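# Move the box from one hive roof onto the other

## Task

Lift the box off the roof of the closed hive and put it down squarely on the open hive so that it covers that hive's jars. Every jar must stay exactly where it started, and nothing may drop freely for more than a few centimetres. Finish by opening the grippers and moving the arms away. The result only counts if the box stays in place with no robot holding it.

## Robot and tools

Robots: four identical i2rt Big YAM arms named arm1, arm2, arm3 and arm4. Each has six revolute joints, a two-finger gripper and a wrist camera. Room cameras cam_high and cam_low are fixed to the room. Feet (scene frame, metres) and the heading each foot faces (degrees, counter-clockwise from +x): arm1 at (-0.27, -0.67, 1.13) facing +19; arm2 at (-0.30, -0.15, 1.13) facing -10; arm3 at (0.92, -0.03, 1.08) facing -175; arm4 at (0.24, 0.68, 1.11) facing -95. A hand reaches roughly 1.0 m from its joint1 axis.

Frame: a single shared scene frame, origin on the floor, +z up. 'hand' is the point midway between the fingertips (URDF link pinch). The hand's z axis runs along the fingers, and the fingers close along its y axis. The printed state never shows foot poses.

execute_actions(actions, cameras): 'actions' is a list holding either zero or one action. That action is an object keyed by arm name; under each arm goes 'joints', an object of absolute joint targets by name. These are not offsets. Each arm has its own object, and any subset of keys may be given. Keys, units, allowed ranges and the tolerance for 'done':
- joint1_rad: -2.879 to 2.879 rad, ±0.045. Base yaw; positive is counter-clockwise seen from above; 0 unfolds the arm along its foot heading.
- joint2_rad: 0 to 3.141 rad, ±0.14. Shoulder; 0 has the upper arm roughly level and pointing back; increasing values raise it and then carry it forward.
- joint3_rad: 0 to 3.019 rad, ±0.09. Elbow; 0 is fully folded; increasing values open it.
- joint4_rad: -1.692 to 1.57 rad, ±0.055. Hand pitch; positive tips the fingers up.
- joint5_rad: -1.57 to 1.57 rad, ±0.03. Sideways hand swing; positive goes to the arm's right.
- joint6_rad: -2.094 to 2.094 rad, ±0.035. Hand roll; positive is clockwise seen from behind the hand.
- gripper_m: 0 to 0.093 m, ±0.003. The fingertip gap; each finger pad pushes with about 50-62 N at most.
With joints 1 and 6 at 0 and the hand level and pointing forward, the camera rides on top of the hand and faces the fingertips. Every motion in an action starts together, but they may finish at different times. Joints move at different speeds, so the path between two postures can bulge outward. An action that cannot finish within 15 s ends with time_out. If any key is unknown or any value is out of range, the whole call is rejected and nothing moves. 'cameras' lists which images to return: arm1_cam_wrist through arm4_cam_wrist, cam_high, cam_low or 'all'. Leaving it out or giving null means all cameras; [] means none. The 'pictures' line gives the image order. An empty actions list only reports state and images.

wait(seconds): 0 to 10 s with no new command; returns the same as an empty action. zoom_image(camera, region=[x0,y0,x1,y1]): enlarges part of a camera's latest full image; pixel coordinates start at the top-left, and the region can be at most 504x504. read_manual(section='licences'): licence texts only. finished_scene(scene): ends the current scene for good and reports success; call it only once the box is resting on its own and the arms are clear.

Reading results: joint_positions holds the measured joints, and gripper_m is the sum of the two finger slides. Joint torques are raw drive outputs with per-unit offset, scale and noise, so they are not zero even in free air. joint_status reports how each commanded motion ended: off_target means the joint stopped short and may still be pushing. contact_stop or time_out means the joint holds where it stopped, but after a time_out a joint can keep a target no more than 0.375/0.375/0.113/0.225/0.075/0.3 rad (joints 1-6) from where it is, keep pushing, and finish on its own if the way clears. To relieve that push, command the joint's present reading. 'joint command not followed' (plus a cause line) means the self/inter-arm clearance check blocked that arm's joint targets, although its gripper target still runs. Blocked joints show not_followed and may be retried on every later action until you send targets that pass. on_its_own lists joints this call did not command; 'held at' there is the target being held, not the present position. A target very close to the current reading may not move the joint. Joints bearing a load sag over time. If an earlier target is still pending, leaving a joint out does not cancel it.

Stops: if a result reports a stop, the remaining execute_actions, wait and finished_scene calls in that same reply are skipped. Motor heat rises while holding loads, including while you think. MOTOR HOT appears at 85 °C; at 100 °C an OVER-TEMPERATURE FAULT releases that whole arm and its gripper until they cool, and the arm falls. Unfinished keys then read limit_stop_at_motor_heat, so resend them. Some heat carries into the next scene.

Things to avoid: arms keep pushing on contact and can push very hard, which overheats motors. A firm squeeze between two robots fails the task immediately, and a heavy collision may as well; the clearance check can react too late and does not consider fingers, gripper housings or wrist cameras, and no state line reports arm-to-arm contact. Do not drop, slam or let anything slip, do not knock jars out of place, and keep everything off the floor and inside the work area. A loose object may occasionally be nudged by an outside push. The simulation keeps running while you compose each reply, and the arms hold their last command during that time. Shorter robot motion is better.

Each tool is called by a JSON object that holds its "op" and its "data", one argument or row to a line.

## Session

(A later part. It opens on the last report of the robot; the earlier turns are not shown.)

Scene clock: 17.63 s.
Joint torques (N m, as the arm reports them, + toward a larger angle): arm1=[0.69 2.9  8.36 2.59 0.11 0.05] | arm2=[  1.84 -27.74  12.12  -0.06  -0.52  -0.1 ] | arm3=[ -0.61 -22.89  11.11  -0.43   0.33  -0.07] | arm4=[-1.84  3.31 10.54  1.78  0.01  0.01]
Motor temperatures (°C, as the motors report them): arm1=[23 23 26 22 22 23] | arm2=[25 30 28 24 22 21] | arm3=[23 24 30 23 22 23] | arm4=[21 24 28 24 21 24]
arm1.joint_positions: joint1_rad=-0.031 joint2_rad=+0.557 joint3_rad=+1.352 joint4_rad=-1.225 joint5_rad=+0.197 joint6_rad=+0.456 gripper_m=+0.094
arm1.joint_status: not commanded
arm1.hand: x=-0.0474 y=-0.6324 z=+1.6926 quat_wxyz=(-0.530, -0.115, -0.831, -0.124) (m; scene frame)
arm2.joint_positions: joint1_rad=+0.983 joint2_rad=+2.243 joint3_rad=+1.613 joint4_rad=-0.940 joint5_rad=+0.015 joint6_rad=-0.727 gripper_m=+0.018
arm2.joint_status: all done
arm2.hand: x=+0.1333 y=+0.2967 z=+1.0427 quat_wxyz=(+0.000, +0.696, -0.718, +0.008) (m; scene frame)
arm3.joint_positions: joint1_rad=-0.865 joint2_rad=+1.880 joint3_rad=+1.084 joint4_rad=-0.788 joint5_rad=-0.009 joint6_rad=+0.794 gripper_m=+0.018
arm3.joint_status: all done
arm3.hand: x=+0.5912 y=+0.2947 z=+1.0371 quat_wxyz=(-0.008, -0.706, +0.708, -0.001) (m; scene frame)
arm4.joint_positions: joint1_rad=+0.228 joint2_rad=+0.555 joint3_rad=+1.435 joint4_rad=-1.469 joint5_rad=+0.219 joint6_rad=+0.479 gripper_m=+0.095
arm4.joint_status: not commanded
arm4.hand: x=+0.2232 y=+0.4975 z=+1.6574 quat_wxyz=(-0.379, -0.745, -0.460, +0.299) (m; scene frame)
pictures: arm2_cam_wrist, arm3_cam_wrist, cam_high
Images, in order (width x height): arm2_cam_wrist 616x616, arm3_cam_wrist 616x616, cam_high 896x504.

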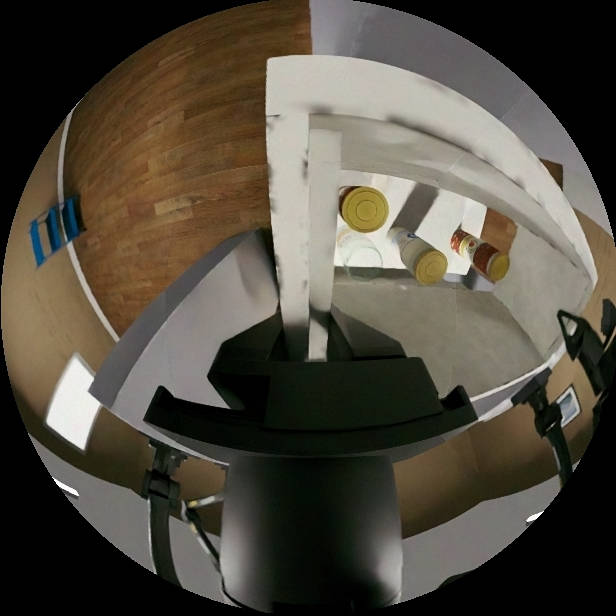

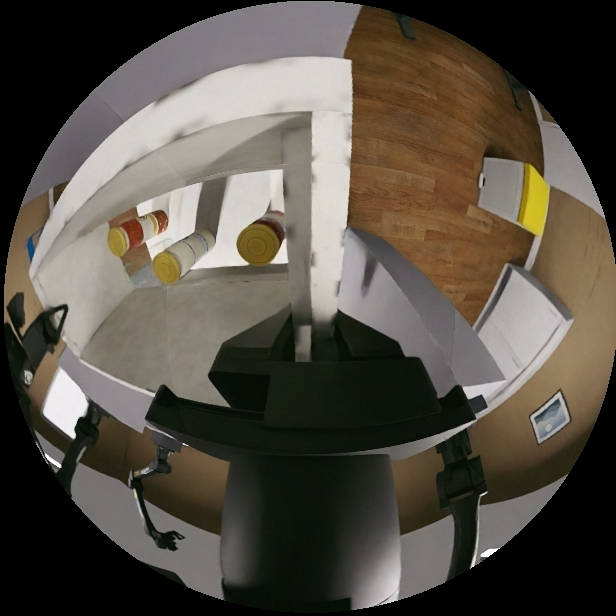

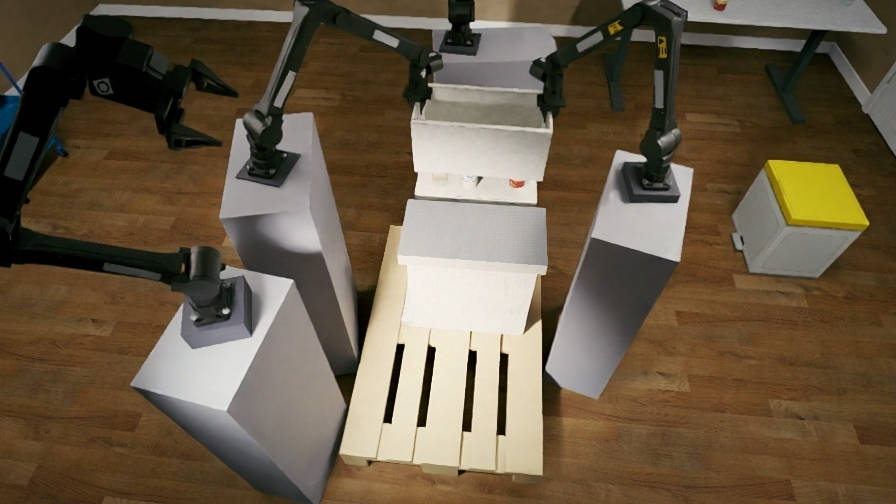

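{"op": "execute_actions", "data": {
  "actions": []
}}

Scene clock: 18.17 s.
Joint torques (N m, as the arm reports them, + toward a larger angle): arm1=[0.58 2.92 8.36 2.57 0.11 0.05] | arm2=[  1.77 -27.44  12.15  -0.18  -0.58  -0.07] | arm3=[ -0.63 -22.86  11.12  -0.43   0.34  -0.06] | arm4=[-1.64  3.54 10.46  1.75  0.04 -0.02]
Motor temperatures (°C, as the motors report them): arm1=[23 23 26 22 22 23] | arm2=[25 30 29 24 22 21] | arm3=[23 24 30 23 22 23] | arm4=[21 24 28 24 21 24]
arm1.joint_positions: joint1_rad=-0.031 joint2_rad=+0.557 joint3_rad=+1.352 joint4_rad=-1.225 joint5_rad=+0.197 joint6_rad=+0.456 gripper_m=+0.094
arm1.joint_status: not commanded
arm1.hand: x=-0.0474 y=-0.6324 z=+1.6926 quat_wxyz=(-0.530, -0.115, -0.831, -0.124) (m; scene frame)
arm2.joint_positions: joint1_rad=+0.983 joint2_rad=+2.243 joint3_rad=+1.613 joint4_rad=-0.940 joint5_rad=+0.015 joint6_rad=-0.727 gripper_m=+0.018
arm2.joint_status: all done
arm2.hand: x=+0.1333 y=+0.2967 z=+1.0427 quat_wxyz=(+0.000, +0.696, -0.718, +0.008) (m; scene frame)
arm3.joint_positions: joint1_rad=-0.865 joint2_rad=+1.880 joint3_rad=+1.084 joint4_rad=-0.788 joint5_rad=-0.009 joint6_rad=+0.794 gripper_m=+0.018
arm3.joint_status: all done
arm3.hand: x=+0.5912 y=+0.2947 z=+1.0371 quat_wxyz=(-0.008, -0.706, +0.708, -0.001) (m; scene frame)
arm4.joint_positions: joint1_rad=+0.228 joint2_rad=+0.555 joint3_rad=+1.435 joint4_rad=-1.469 joint5_rad=+0.219 joint6_rad=+0.479 gripper_m=+0.095
arm4.joint_status: not commanded
arm4.hand: x=+0.2232 y=+0.4975 z=+1.6574 quat_wxyz=(-0.379, -0.745, -0.460, +0.299) (m; scene frame)
pictures: arm1_cam_wrist, arm2_cam_wrist, arm3_cam_wrist, arm4_cam_wrist, cam_high, cam_low
Images, in order (width x height): arm1_cam_wrist 616x616, arm2_cam_wrist 616x616, arm3_cam_wrist 616x616, arm4_cam_wrist 616x616, cam_high 896x504, cam_low 896x504.

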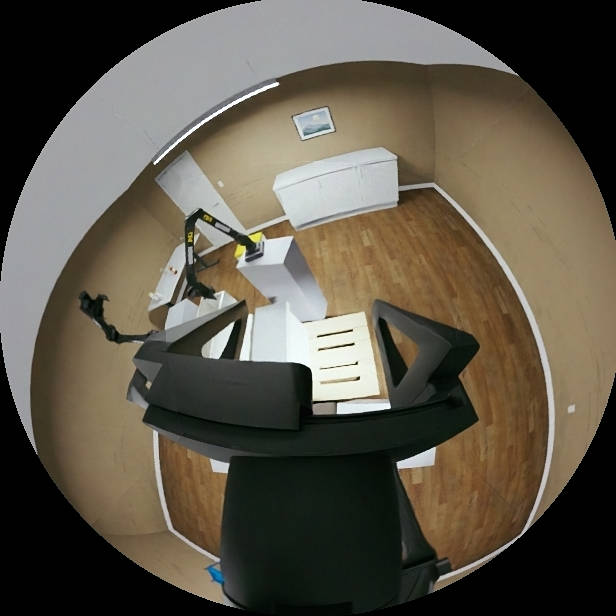

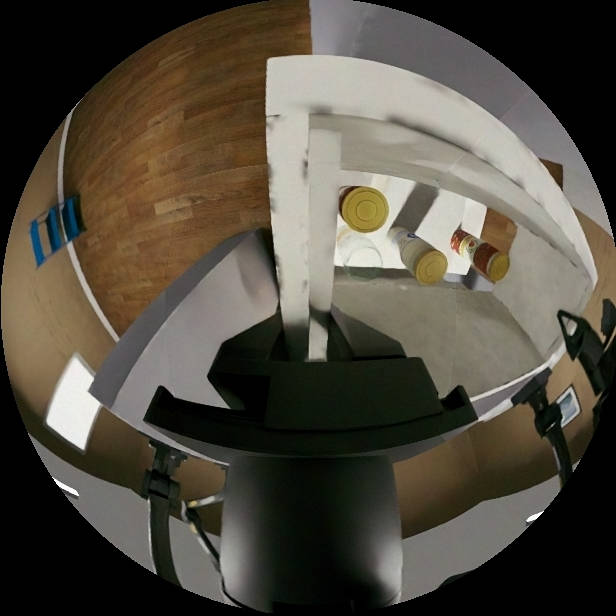

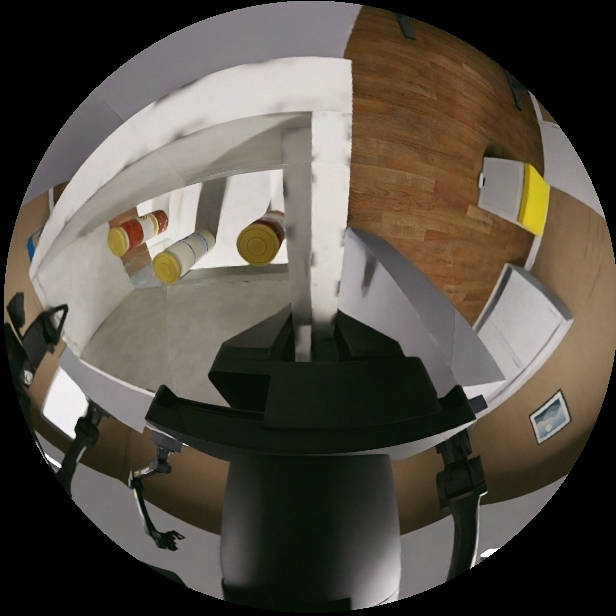

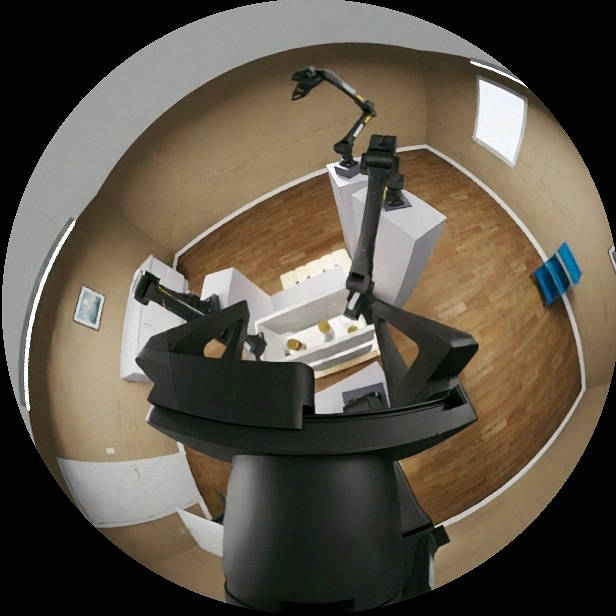

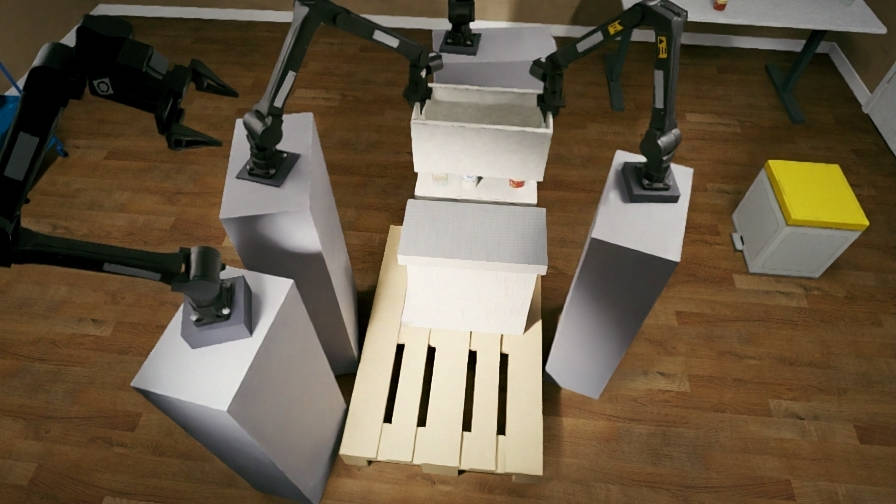

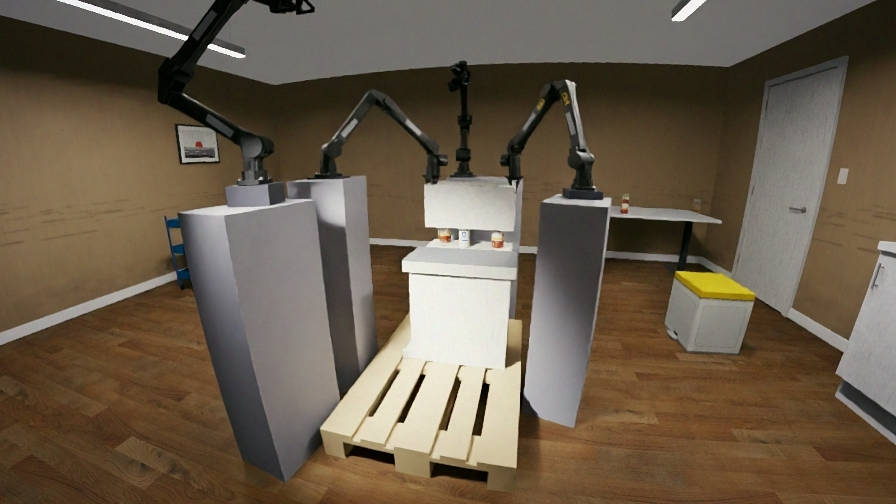

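{"op": "execute_actions", "data": {
  "actions": [
    {"arm2":{"joints":{"joint1_rad":1.0,"joint2_rad":2.27,"joint3_rad":1.68,"joint4_rad":-0.815,"joint6_rad":-0.722}},"arm3":{"joints":{"joint1_rad":-0.878,"joint2_rad":1.934,"joint3_rad":1.128,"joint4_rad":-0.598,"joint6_rad":0.782}}}
  ]
}}

{"op": "zoom_image", "data": {
  "camera": "cam_high",
  "region": [400, 50, 580, 220]
}}

{"op": "zoom_image", "data": {
  "camera": "cam_low",
  "region": [400, 160, 540, 270]
}}

Scene clock: 19.70 s.
Joint torques (N m, as the arm reports them, + toward a larger angle): arm1=[0.54 2.91 8.37 2.57 0.11 0.05] | arm2=[  1.85 -27.79  12.38  -0.23  -0.59  -0.11] | arm3=[ -1.22 -23.63   9.55  -0.23   0.26  -0.02] | arm4=[-1.9   3.81 10.41  1.8   0.03 -0.02]
Motor temperatures (°C, as the motors report them): arm1=[23 23 26 22 22 23] | arm2=[25 31 29 24 22 21] | arm3=[23 24 30 23 22 23] | arm4=[21 24 28 24 21 24]
arm1.joint_positions: joint1_rad=-0.031 joint2_rad=+0.557 joint3_rad=+1.352 joint4_rad=-1.225 joint5_rad=+0.197 joint6_rad=+0.456 gripper_m=+0.094
arm1.joint_status: not commanded
arm1.hand: x=-0.0474 y=-0.6324 z=+1.6926 quat_wxyz=(-0.530, -0.115, -0.831, -0.124) (m; scene frame)
arm2.joint_positions: joint1_rad=+0.988 joint2_rad=+2.379 joint3_rad=+1.613 joint4_rad=-0.801 joint5_rad=+0.016 joint6_rad=-0.725 gripper_m=+0.018
arm2.joint_status: all done
arm2.hand: x=+0.1306 y=+0.2981 z=+0.9615 quat_wxyz=(-0.002, +0.697, -0.717, +0.008) (m; scene frame)
arm3.joint_positions: joint1_rad=-0.866 joint2_rad=+2.053 joint3_rad=+1.075 joint4_rad=-0.594 joint5_rad=-0.006 joint6_rad=+0.787 gripper_m=+0.018
arm3.joint_status: all done
arm3.hand: x=+0.5871 y=+0.2993 z=+0.9574 quat_wxyz=(-0.006, -0.708, +0.706, +0.005) (m; scene frame)
arm4.joint_positions: joint1_rad=+0.228 joint2_rad=+0.555 joint3_rad=+1.435 joint4_rad=-1.469 joint5_rad=+0.219 joint6_rad=+0.479 gripper_m=+0.095
arm4.joint_status: not commanded
arm4.hand: x=+0.2232 y=+0.4975 z=+1.6574 quat_wxyz=(-0.379, -0.745, -0.460, +0.299) (m; scene frame)
pictures: arm1_cam_wrist, arm2_cam_wrist, arm3_cam_wrist, arm4_cam_wrist, cam_high, cam_low
Images, in order (width x height): arm1_cam_wrist 616x616, arm2_cam_wrist 616x616, arm3_cam_wrist 616x616, arm4_cam_wrist 616x616, cam_high 896x504, cam_low 896x504.

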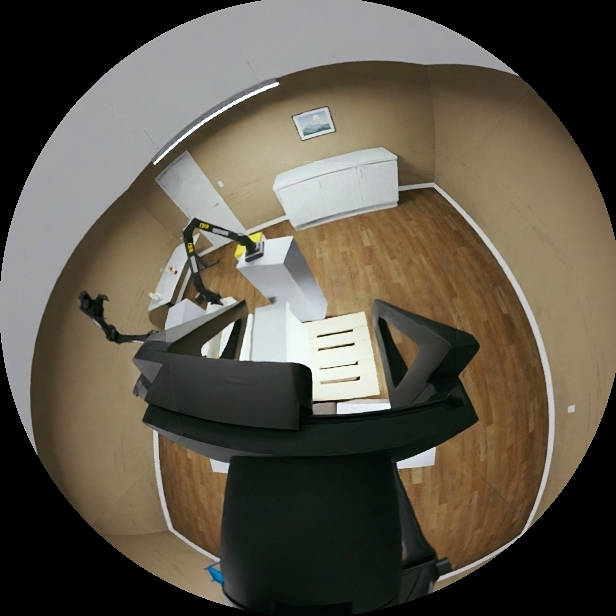

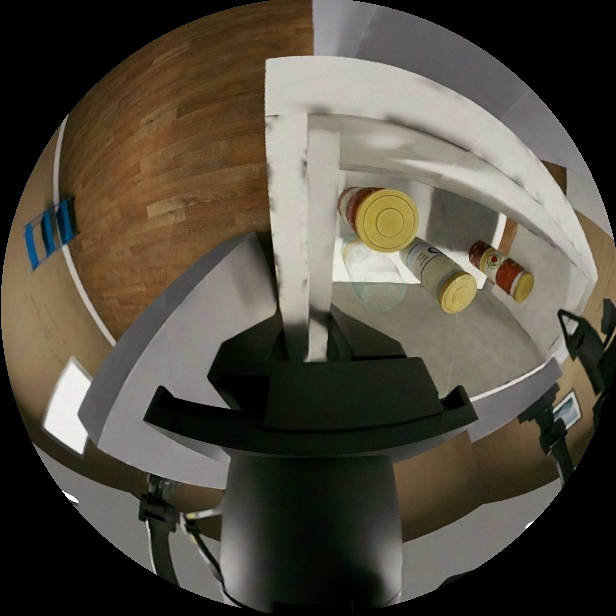

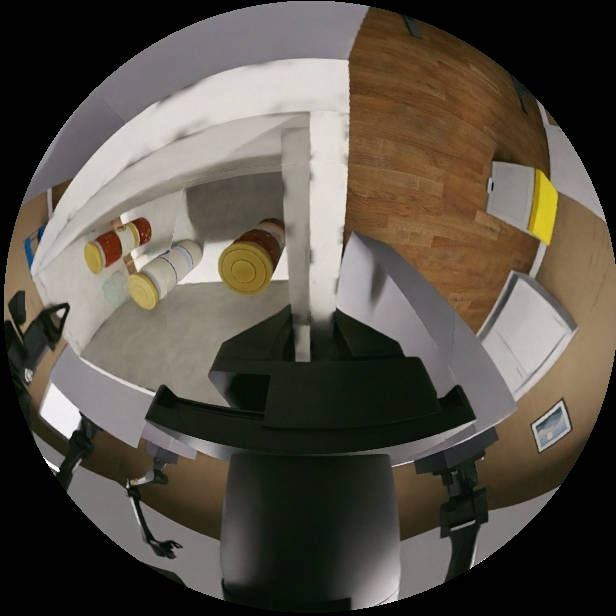

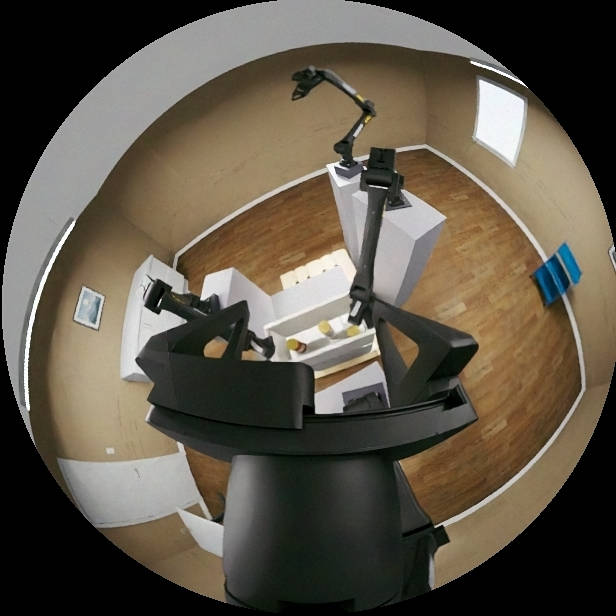

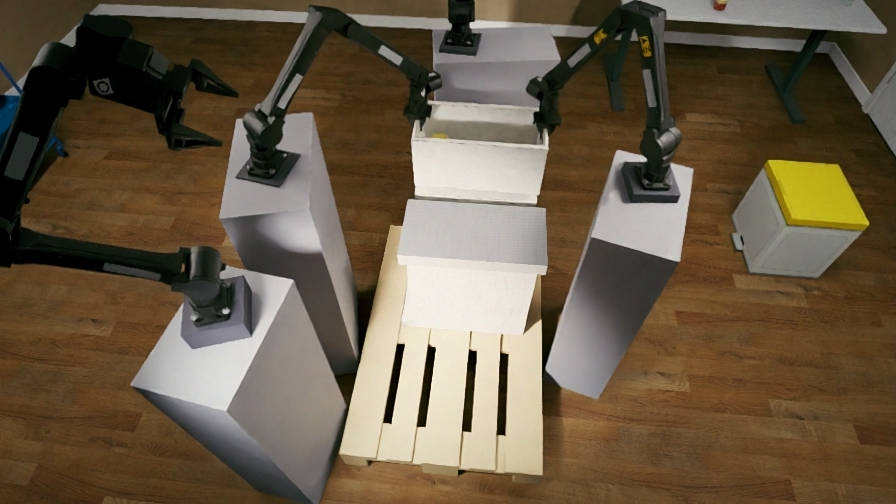

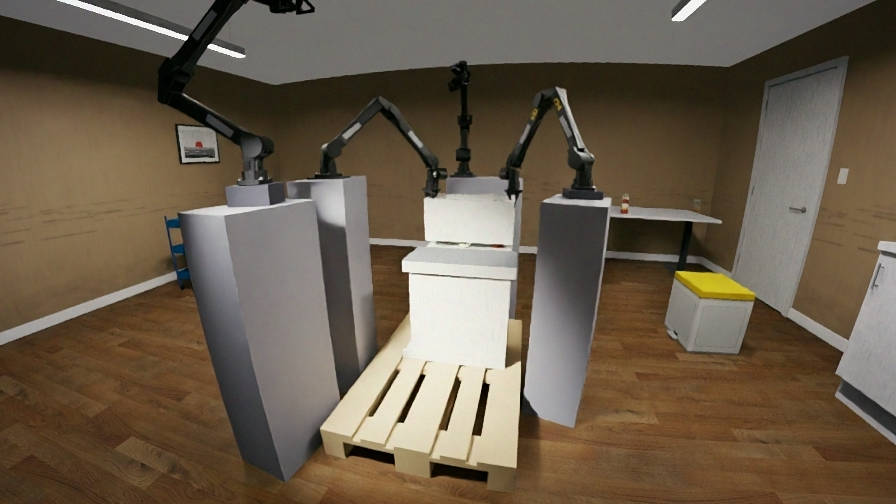

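Region (400, 50, 580, 220) of cam_high's 896x504 image, scaled by 2.800, with more detail than that image has.

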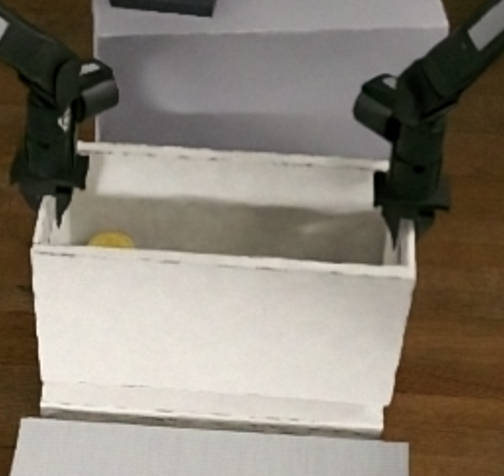

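Region (400, 160, 540, 270) of cam_low's 896x504 image, scaled by 3.600, with more detail than that image has; it fills the top 396 rows of this view, and the rest is white.

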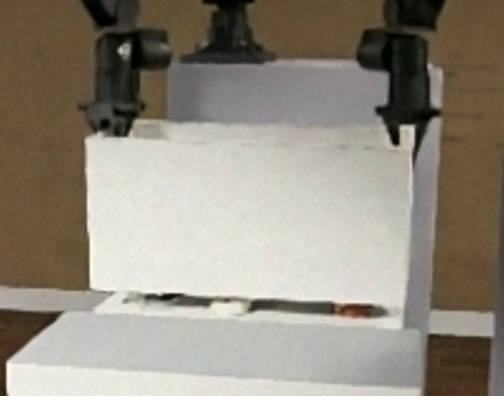

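{"op": "execute_actions", "data": {
  "actions": [
    {"arm2":{"joints":{"joint2_rad":2.325,"joint3_rad":1.683,"joint4_rad":-0.762}},"arm3":{"joints":{"joint2_rad":1.995,"joint3_rad":1.13,"joint4_rad":-0.535}}}
  ],
  "cameras": ["cam_high","cam_low","arm2_cam_wrist","arm3_cam_wrist"]
}}

{"op": "zoom_image", "data": {
  "camera": "cam_high",
  "region": [400, 50, 580, 220]
}}

{"op": "zoom_image", "data": {
  "camera": "cam_low",
  "region": [400, 160, 540, 270]
}}

Scene clock: 20.87 s.
Joint torques (N m, as the arm reports them, + toward a larger angle): arm1=[0.66 3.02 8.38 2.58 0.12 0.04] | arm2=[  1.21 -25.9   12.54   0.1   -0.5   -0.11] | arm3=[ -0.89 -22.16   9.47   0.42   0.08   0.01] | arm4=[-1.61  3.52 10.28  1.77  0.   -0.02]
Motor temperatures (°C, as the motors report them): arm1=[23 23 26 22 22 23] | arm2=[25 31 29 24 22 21] | arm3=[23 24 30 23 22 23] | arm4=[21 24 28 24 21 24]
arm1.joint_positions: joint1_rad=-0.031 joint2_rad=+0.557 joint3_rad=+1.352 joint4_rad=-1.225 joint5_rad=+0.197 joint6_rad=+0.456 gripper_m=+0.094
arm1.joint_status: not commanded
arm1.hand: x=-0.0474 y=-0.6324 z=+1.6926 quat_wxyz=(-0.530, -0.115, -0.831, -0.124) (m; scene frame)
arm2.joint_positions: joint1_rad=+0.992 joint2_rad=+2.406 joint3_rad=+1.613 joint4_rad=-0.756 joint5_rad=+0.013 joint6_rad=-0.725 gripper_m=+0.018
arm2.joint_status: all done
arm2.hand: x=+0.1304 y=+0.3021 z=+0.9455 quat_wxyz=(-0.011, +0.698, -0.716, +0.006) (m; scene frame)
arm3.joint_positions: joint1_rad=-0.870 joint2_rad=+2.086 joint3_rad=+1.075 joint4_rad=-0.543 joint5_rad=-0.001 joint6_rad=+0.784 gripper_m=+0.018
arm3.joint_status: all done
arm3.hand: x=+0.5863 y=+0.3040 z=+0.9427 quat_wxyz=(-0.004, -0.707, +0.707, +0.014) (m; scene frame)
arm4.joint_positions: joint1_rad=+0.228 joint2_rad=+0.555 joint3_rad=+1.435 joint4_rad=-1.469 joint5_rad=+0.219 joint6_rad=+0.479 gripper_m=+0.095
arm4.joint_status: not commanded
arm4.hand: x=+0.2232 y=+0.4975 z=+1.6574 quat_wxyz=(-0.379, -0.745, -0.460, +0.299) (m; scene frame)
pictures: arm2_cam_wrist, arm3_cam_wrist, cam_high, cam_low
Images, in order (width x height): arm2_cam_wrist 616x616, arm3_cam_wrist 616x616, cam_high 896x504, cam_low 896x504.

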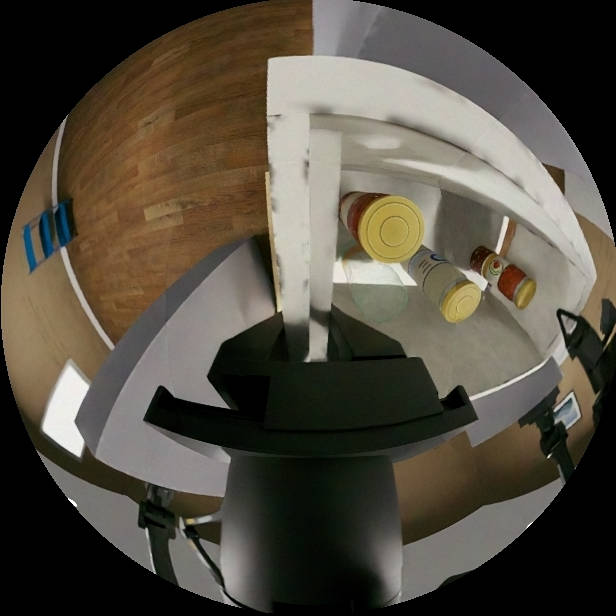

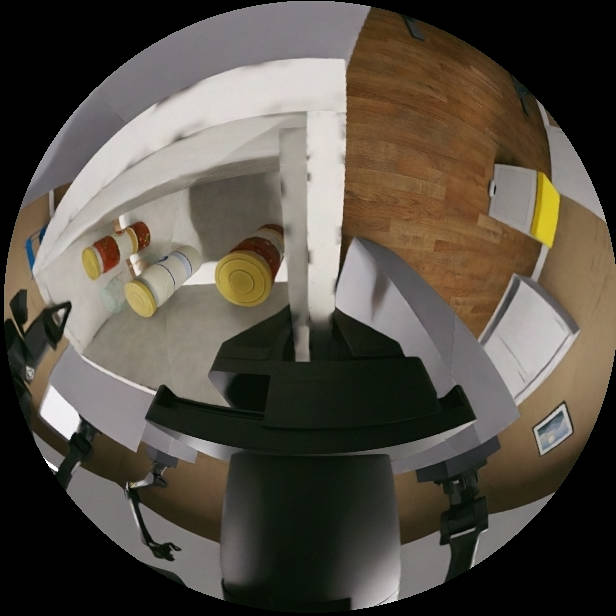

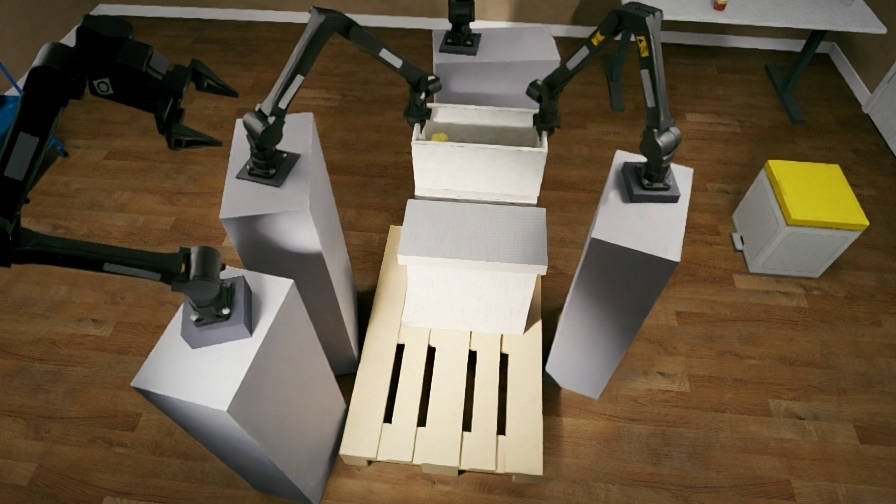

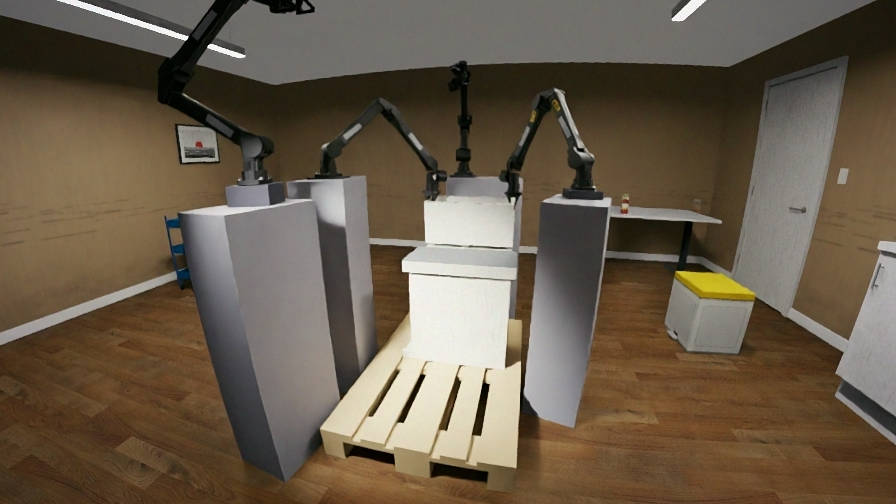

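Region (400, 50, 580, 220) of cam_high's 896x504 image, scaled by 2.800, with more detail than that image has.

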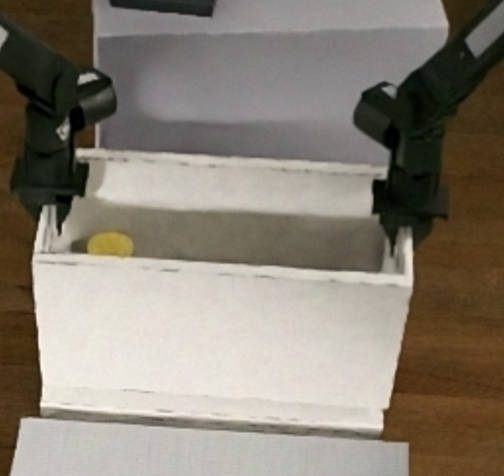

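Region (400, 160, 540, 270) of cam_low's 896x504 image, scaled by 3.600, with more detail than that image has; it fills the top 396 rows of this view, and the rest is white.

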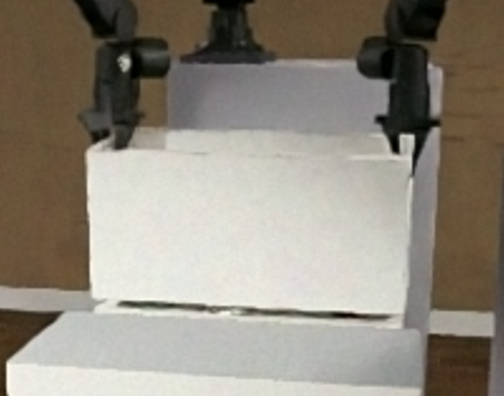

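{"op": "execute_actions", "data": {
  "actions": [
    {"arm2":{"joints":{"joint2_rad":2.357,"joint4_rad":-0.755}},"arm3":{"joints":{"joint2_rad":2.033,"joint4_rad":-0.525}}}
  ],
  "cameras": ["cam_high","cam_low"]
}}

{"op": "zoom_image", "data": {
  "camera": "cam_high",
  "region": [400, 120, 560, 220]
}}

{"op": "zoom_image", "data": {
  "camera": "cam_low",
  "region": [400, 160, 540, 270]
}}

Scene clock: 22.03 s.
Joint torques (N m, as the arm reports them, + toward a larger angle): arm1=[0.63 2.98 8.38 2.61 0.11 0.04] | arm2=[  2.13 -25.06  12.04  -0.32  -0.66  -0.09] | arm3=[ -1.12 -21.68   9.19  -0.06   0.23   0.01] | arm4=[-1.81  3.36 10.55  1.95  0.03 -0.03]
Motor temperatures (°C, as the motors report them): arm1=[23 23 26 22 22 23] | arm2=[25 31 29 24 22 21] | arm3=[23 24 30 23 22 23] | arm4=[21 24 28 24 21 24]
arm1.joint_positions: joint1_rad=-0.031 joint2_rad=+0.557 joint3_rad=+1.352 joint4_rad=-1.225 joint5_rad=+0.197 joint6_rad=+0.456 gripper_m=+0.094
arm1.joint_status: not commanded
arm1.hand: x=-0.0474 y=-0.6324 z=+1.6926 quat_wxyz=(-0.530, -0.115, -0.831, -0.124) (m; scene frame)
arm2.joint_positions: joint1_rad=+0.988 joint2_rad=+2.433 joint3_rad=+1.616 joint4_rad=-0.742 joint5_rad=+0.018 joint6_rad=-0.728 gripper_m=+0.018
arm2.joint_status: all done
arm2.hand: x=+0.1306 y=+0.2970 z=+0.9305 quat_wxyz=(-0.006, +0.698, -0.716, +0.009) (m; scene frame)
arm3.joint_positions: joint1_rad=-0.867 joint2_rad=+2.117 joint3_rad=+1.075 joint4_rad=-0.524 joint5_rad=-0.006 joint6_rad=+0.784 gripper_m=+0.018
arm3.joint_status: all done
arm3.hand: x=+0.5871 y=+0.2994 z=+0.9287 quat_wxyz=(-0.006, -0.709, +0.705, +0.009) (m; scene frame)
arm4.joint_positions: joint1_rad=+0.228 joint2_rad=+0.555 joint3_rad=+1.435 joint4_rad=-1.469 joint5_rad=+0.219 joint6_rad=+0.479 gripper_m=+0.095
arm4.joint_status: not commanded
arm4.hand: x=+0.2232 y=+0.4975 z=+1.6574 quat_wxyz=(-0.379, -0.745, -0.460, +0.299) (m; scene frame)
pictures: cam_high, cam_low
Images, in order (width x height): cam_high 896x504, cam_low 896x504.

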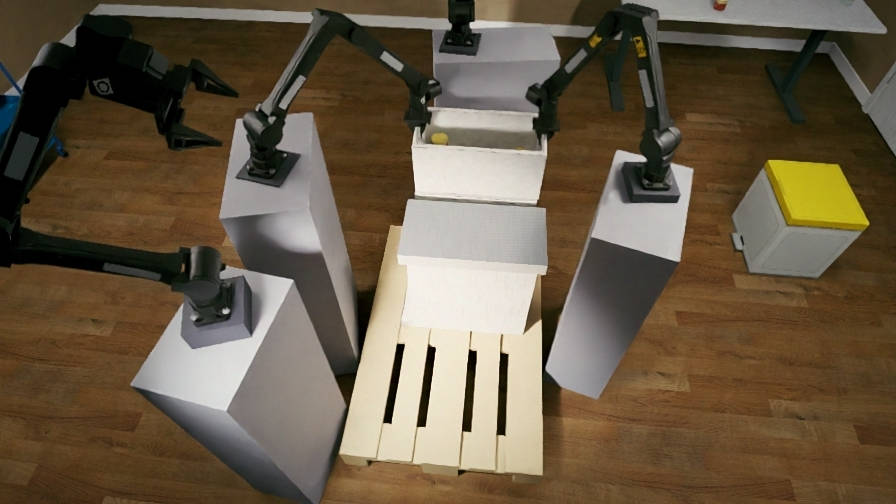

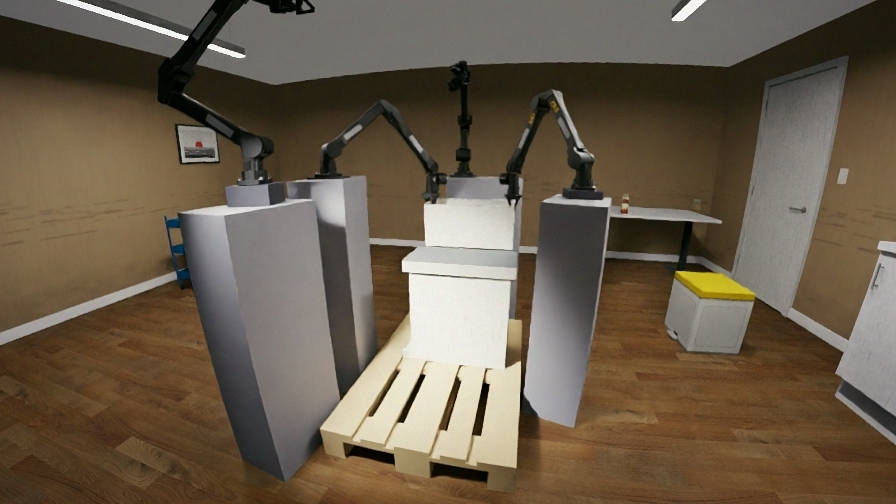

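Region (400, 120, 560, 220) of cam_high's 896x504 image, scaled by 3.150, with more detail than that image has; it fills the top 315 rows of this view, and the rest is white.

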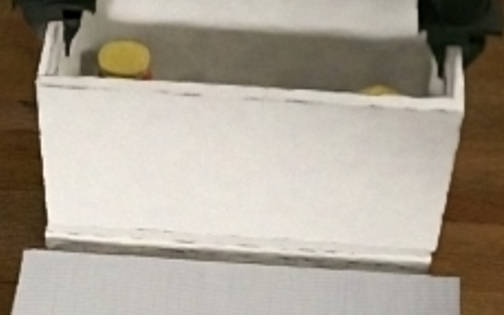

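Region (400, 160, 540, 270) of cam_low's 896x504 image, scaled by 3.600, with more detail than that image has; it fills the top 396 rows of this view, and the rest is white.

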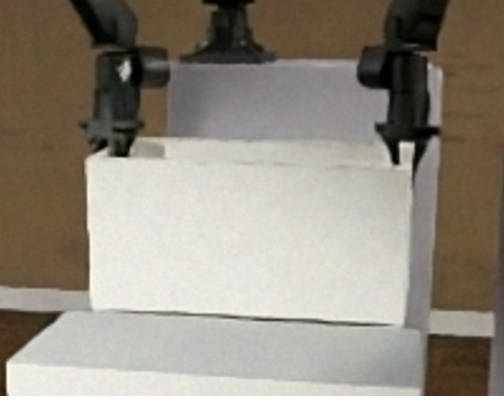

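{"op": "execute_actions", "data": {
  "actions": [
    {"arm2":{"joints":{"joint2_rad":2.39,"joint4_rad":-0.728}},"arm3":{"joints":{"joint2_rad":2.071,"joint4_rad":-0.49}}}
  ],
  "cameras": ["cam_high","arm2_cam_wrist","arm3_cam_wrist"]
}}

{"op": "zoom_image", "data": {
  "camera": "cam_high",
  "region": [400, 120, 560, 220]
}}

Scene clock: 23.07 s.
Joint torques (N m, as the arm reports them, + toward a larger angle): arm1=[0.64 2.97 8.37 2.59 0.11 0.04] | arm2=[  2.11 -24.65  11.53  -0.26  -0.65  -0.08] | arm3=[ -1.24 -21.7    8.89  -0.1    0.35  -0.02] | arm4=[-2.04  3.29 10.41  1.68  0.04 -0.05]
Motor temperatures (°C, as the motors report them): arm1=[23 23 26 22 22 23] | arm2=[25 31 30 24 22 21] | arm3=[23 25 30 23 22 23] | arm4=[21 24 28 24 21 24]
arm1.joint_positions: joint1_rad=-0.031 joint2_rad=+0.557 joint3_rad=+1.352 joint4_rad=-1.225 joint5_rad=+0.197 joint6_rad=+0.456 gripper_m=+0.094
arm1.joint_status: not commanded
arm1.hand: x=-0.0474 y=-0.6324 z=+1.6926 quat_wxyz=(-0.530, -0.115, -0.831, -0.124) (m; scene frame)
arm2.joint_positions: joint1_rad=+0.987 joint2_rad=+2.459 joint3_rad=+1.622 joint4_rad=-0.716 joint5_rad=+0.018 joint6_rad=-0.728 gripper_m=+0.018
arm2.joint_status: all done
arm2.hand: x=+0.1314 y=+0.2970 z=+0.9165 quat_wxyz=(-0.009, +0.697, -0.717, +0.009) (m; scene frame)
arm3.joint_positions: joint1_rad=-0.866 joint2_rad=+2.154 joint3_rad=+1.075 joint4_rad=-0.488 joint5_rad=-0.009 joint6_rad=+0.786 gripper_m=+0.018
arm3.joint_status: all done
arm3.hand: x=+0.5877 y=+0.2974 z=+0.9123 quat_wxyz=(-0.008, -0.708, +0.706, +0.008) (m; scene frame)
arm4.joint_positions: joint1_rad=+0.228 joint2_rad=+0.555 joint3_rad=+1.435 joint4_rad=-1.469 joint5_rad=+0.219 joint6_rad=+0.479 gripper_m=+0.095
arm4.joint_status: not commanded
arm4.hand: x=+0.2232 y=+0.4975 z=+1.6574 quat_wxyz=(-0.379, -0.745, -0.460, +0.299) (m; scene frame)
pictures: arm2_cam_wrist, arm3_cam_wrist, cam_high
Images, in order (width x height): arm2_cam_wrist 616x616, arm3_cam_wrist 616x616, cam_high 896x504.

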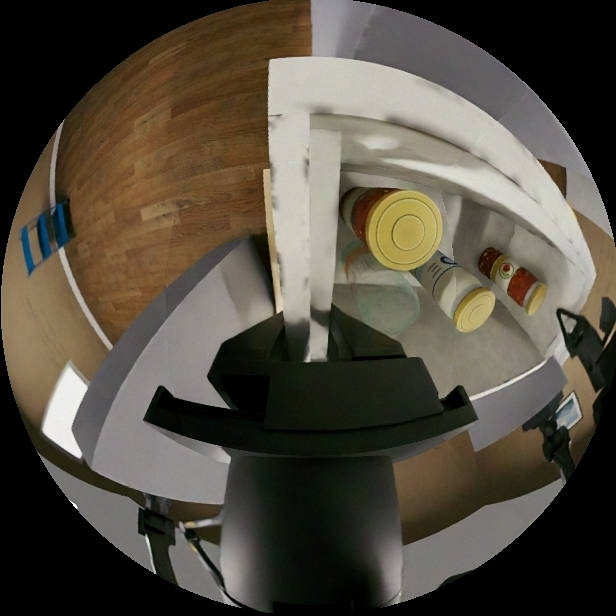

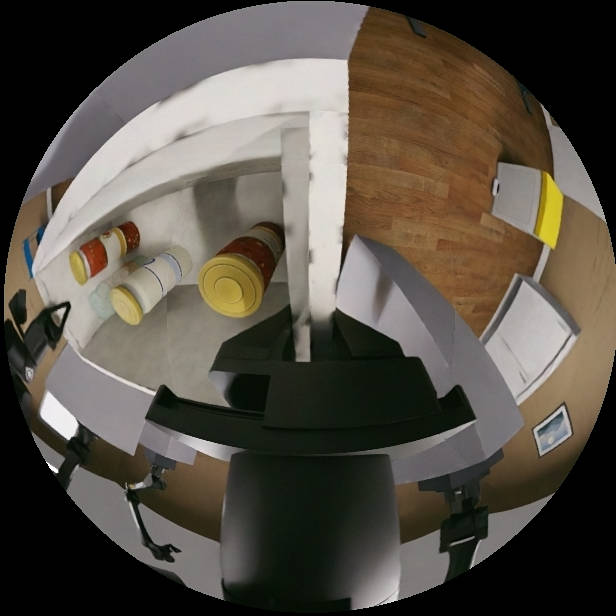

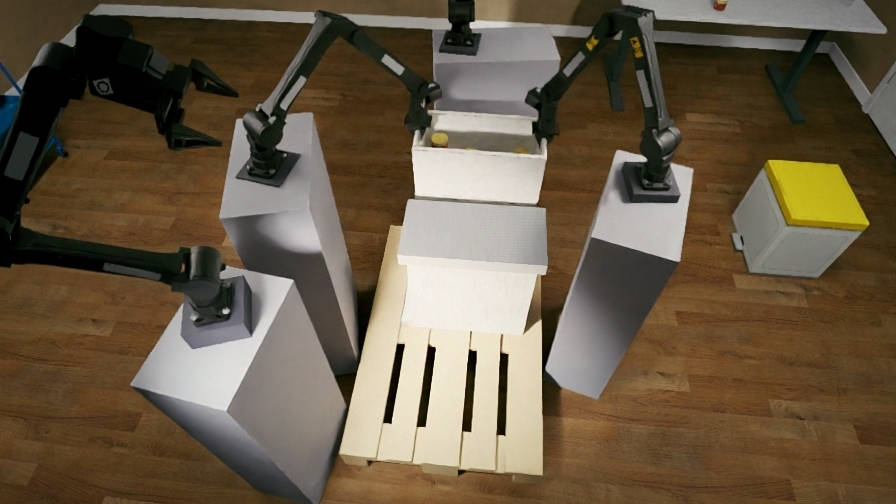

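Region (400, 120, 560, 220) of cam_high's 896x504 image, scaled by 3.150, with more detail than that image has; it fills the top 315 rows of this view, and the rest is white.

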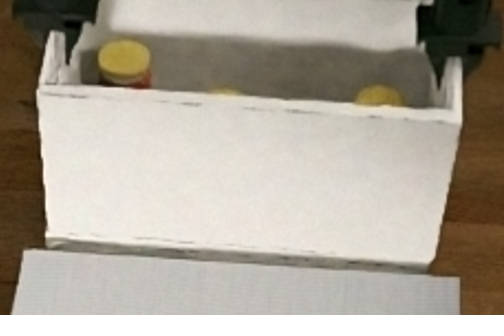

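{"op": "execute_actions", "data": {
  "actions": [
    {"arm2":{"joints":{"joint1_rad":1.008,"joint2_rad":2.412,"joint4_rad":-0.712}},"arm3":{"joints":{"joint1_rad":-0.884,"joint2_rad":2.088,"joint4_rad":-0.475}}}
  ],
  "cameras": ["cam_high","arm4_cam_wrist"]
}}

{"op": "zoom_image", "data": {
  "camera": "cam_high",
  "region": [400, 120, 560, 220]
}}

Scene clock: 24.00 s.
Joint torques (N m, as the arm reports them, + toward a larger angle): arm1=[0.65 3.03 8.36 2.6  0.12 0.05] | arm2=[  2.8  -23.33  11.49   0.4   -0.6   -0.08] | arm3=[ -1.63 -20.66   8.88   0.38   0.32  -0.01] | arm4=[-1.7   3.78 10.38  1.76  0.04 -0.03]
Motor temperatures (°C, as the motors report them): arm1=[23 23 26 22 22 23] | arm2=[25 31 30 24 22 21] | arm3=[23 25 30 23 22 23] | arm4=[21 24 28 24 21 24]
arm1.joint_positions: joint1_rad=-0.031 joint2_rad=+0.557 joint3_rad=+1.352 joint4_rad=-1.225 joint5_rad=+0.197 joint6_rad=+0.456 gripper_m=+0.094
arm1.joint_status: not commanded
arm1.hand: x=-0.0474 y=-0.6324 z=+1.6926 quat_wxyz=(-0.530, -0.115, -0.831, -0.124) (m; scene frame)
arm2.joint_positions: joint1_rad=+0.987 joint2_rad=+2.460 joint3_rad=+1.622 joint4_rad=-0.712 joint5_rad=+0.016 joint6_rad=-0.728 gripper_m=+0.018
arm2.joint_status: all done
arm2.hand: x=+0.1313 y=+0.2975 z=+0.9154 quat_wxyz=(-0.010, +0.697, -0.717, +0.008) (m; scene frame)
arm3.joint_positions: joint1_rad=-0.867 joint2_rad=+2.155 joint3_rad=+1.075 joint4_rad=-0.484 joint5_rad=-0.008 joint6_rad=+0.786 gripper_m=+0.018
arm3.joint_status: all done
arm3.hand: x=+0.5877 y=+0.2984 z=+0.9116 quat_wxyz=(-0.007, -0.708, +0.706, +0.010) (m; scene frame)
arm4.joint_positions: joint1_rad=+0.228 joint2_rad=+0.555 joint3_rad=+1.435 joint4_rad=-1.469 joint5_rad=+0.219 joint6_rad=+0.479 gripper_m=+0.095
arm4.joint_status: not commanded
arm4.hand: x=+0.2232 y=+0.4975 z=+1.6574 quat_wxyz=(-0.379, -0.745, -0.460, +0.299) (m; scene frame)
pictures: arm4_cam_wrist, cam_high
Images, in order (width x height): arm4_cam_wrist 616x616, cam_high 896x504.

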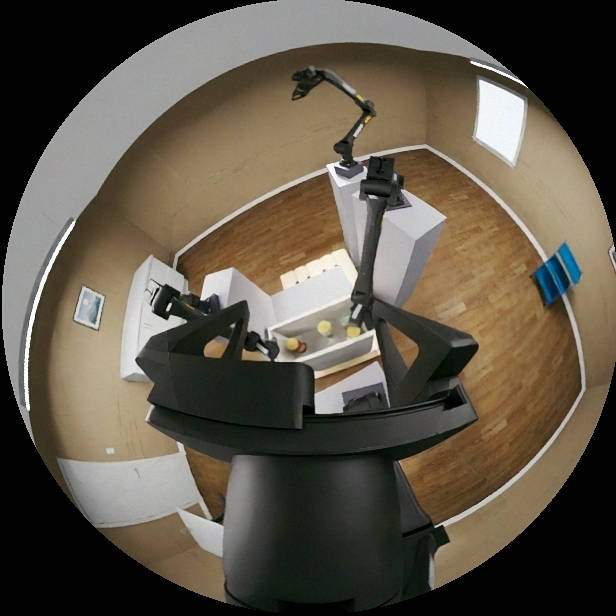

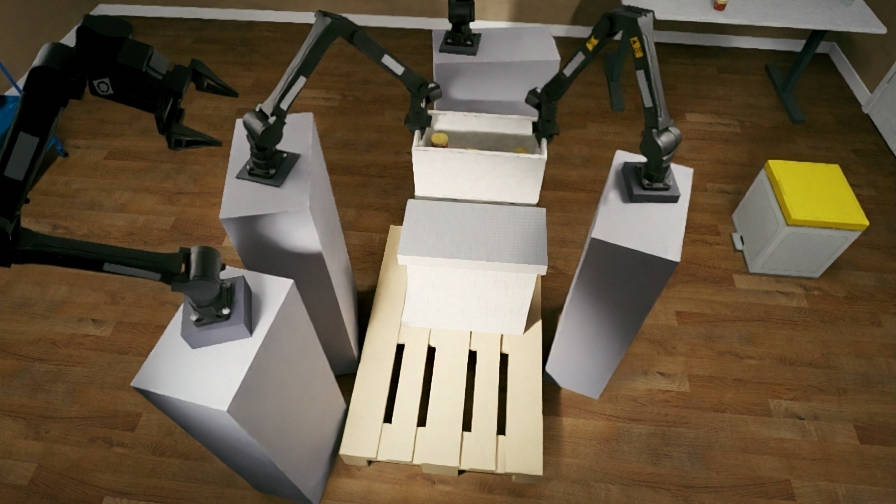

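Region (400, 120, 560, 220) of cam_high's 896x504 image, scaled by 3.150, with more detail than that image has; it fills the top 315 rows of this view, and the rest is white.

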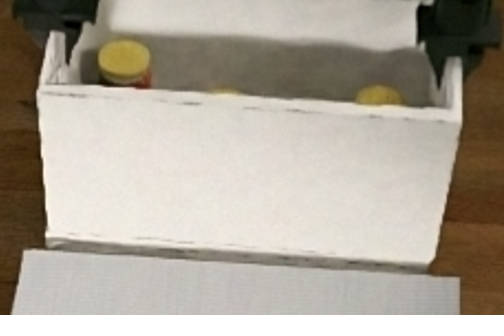

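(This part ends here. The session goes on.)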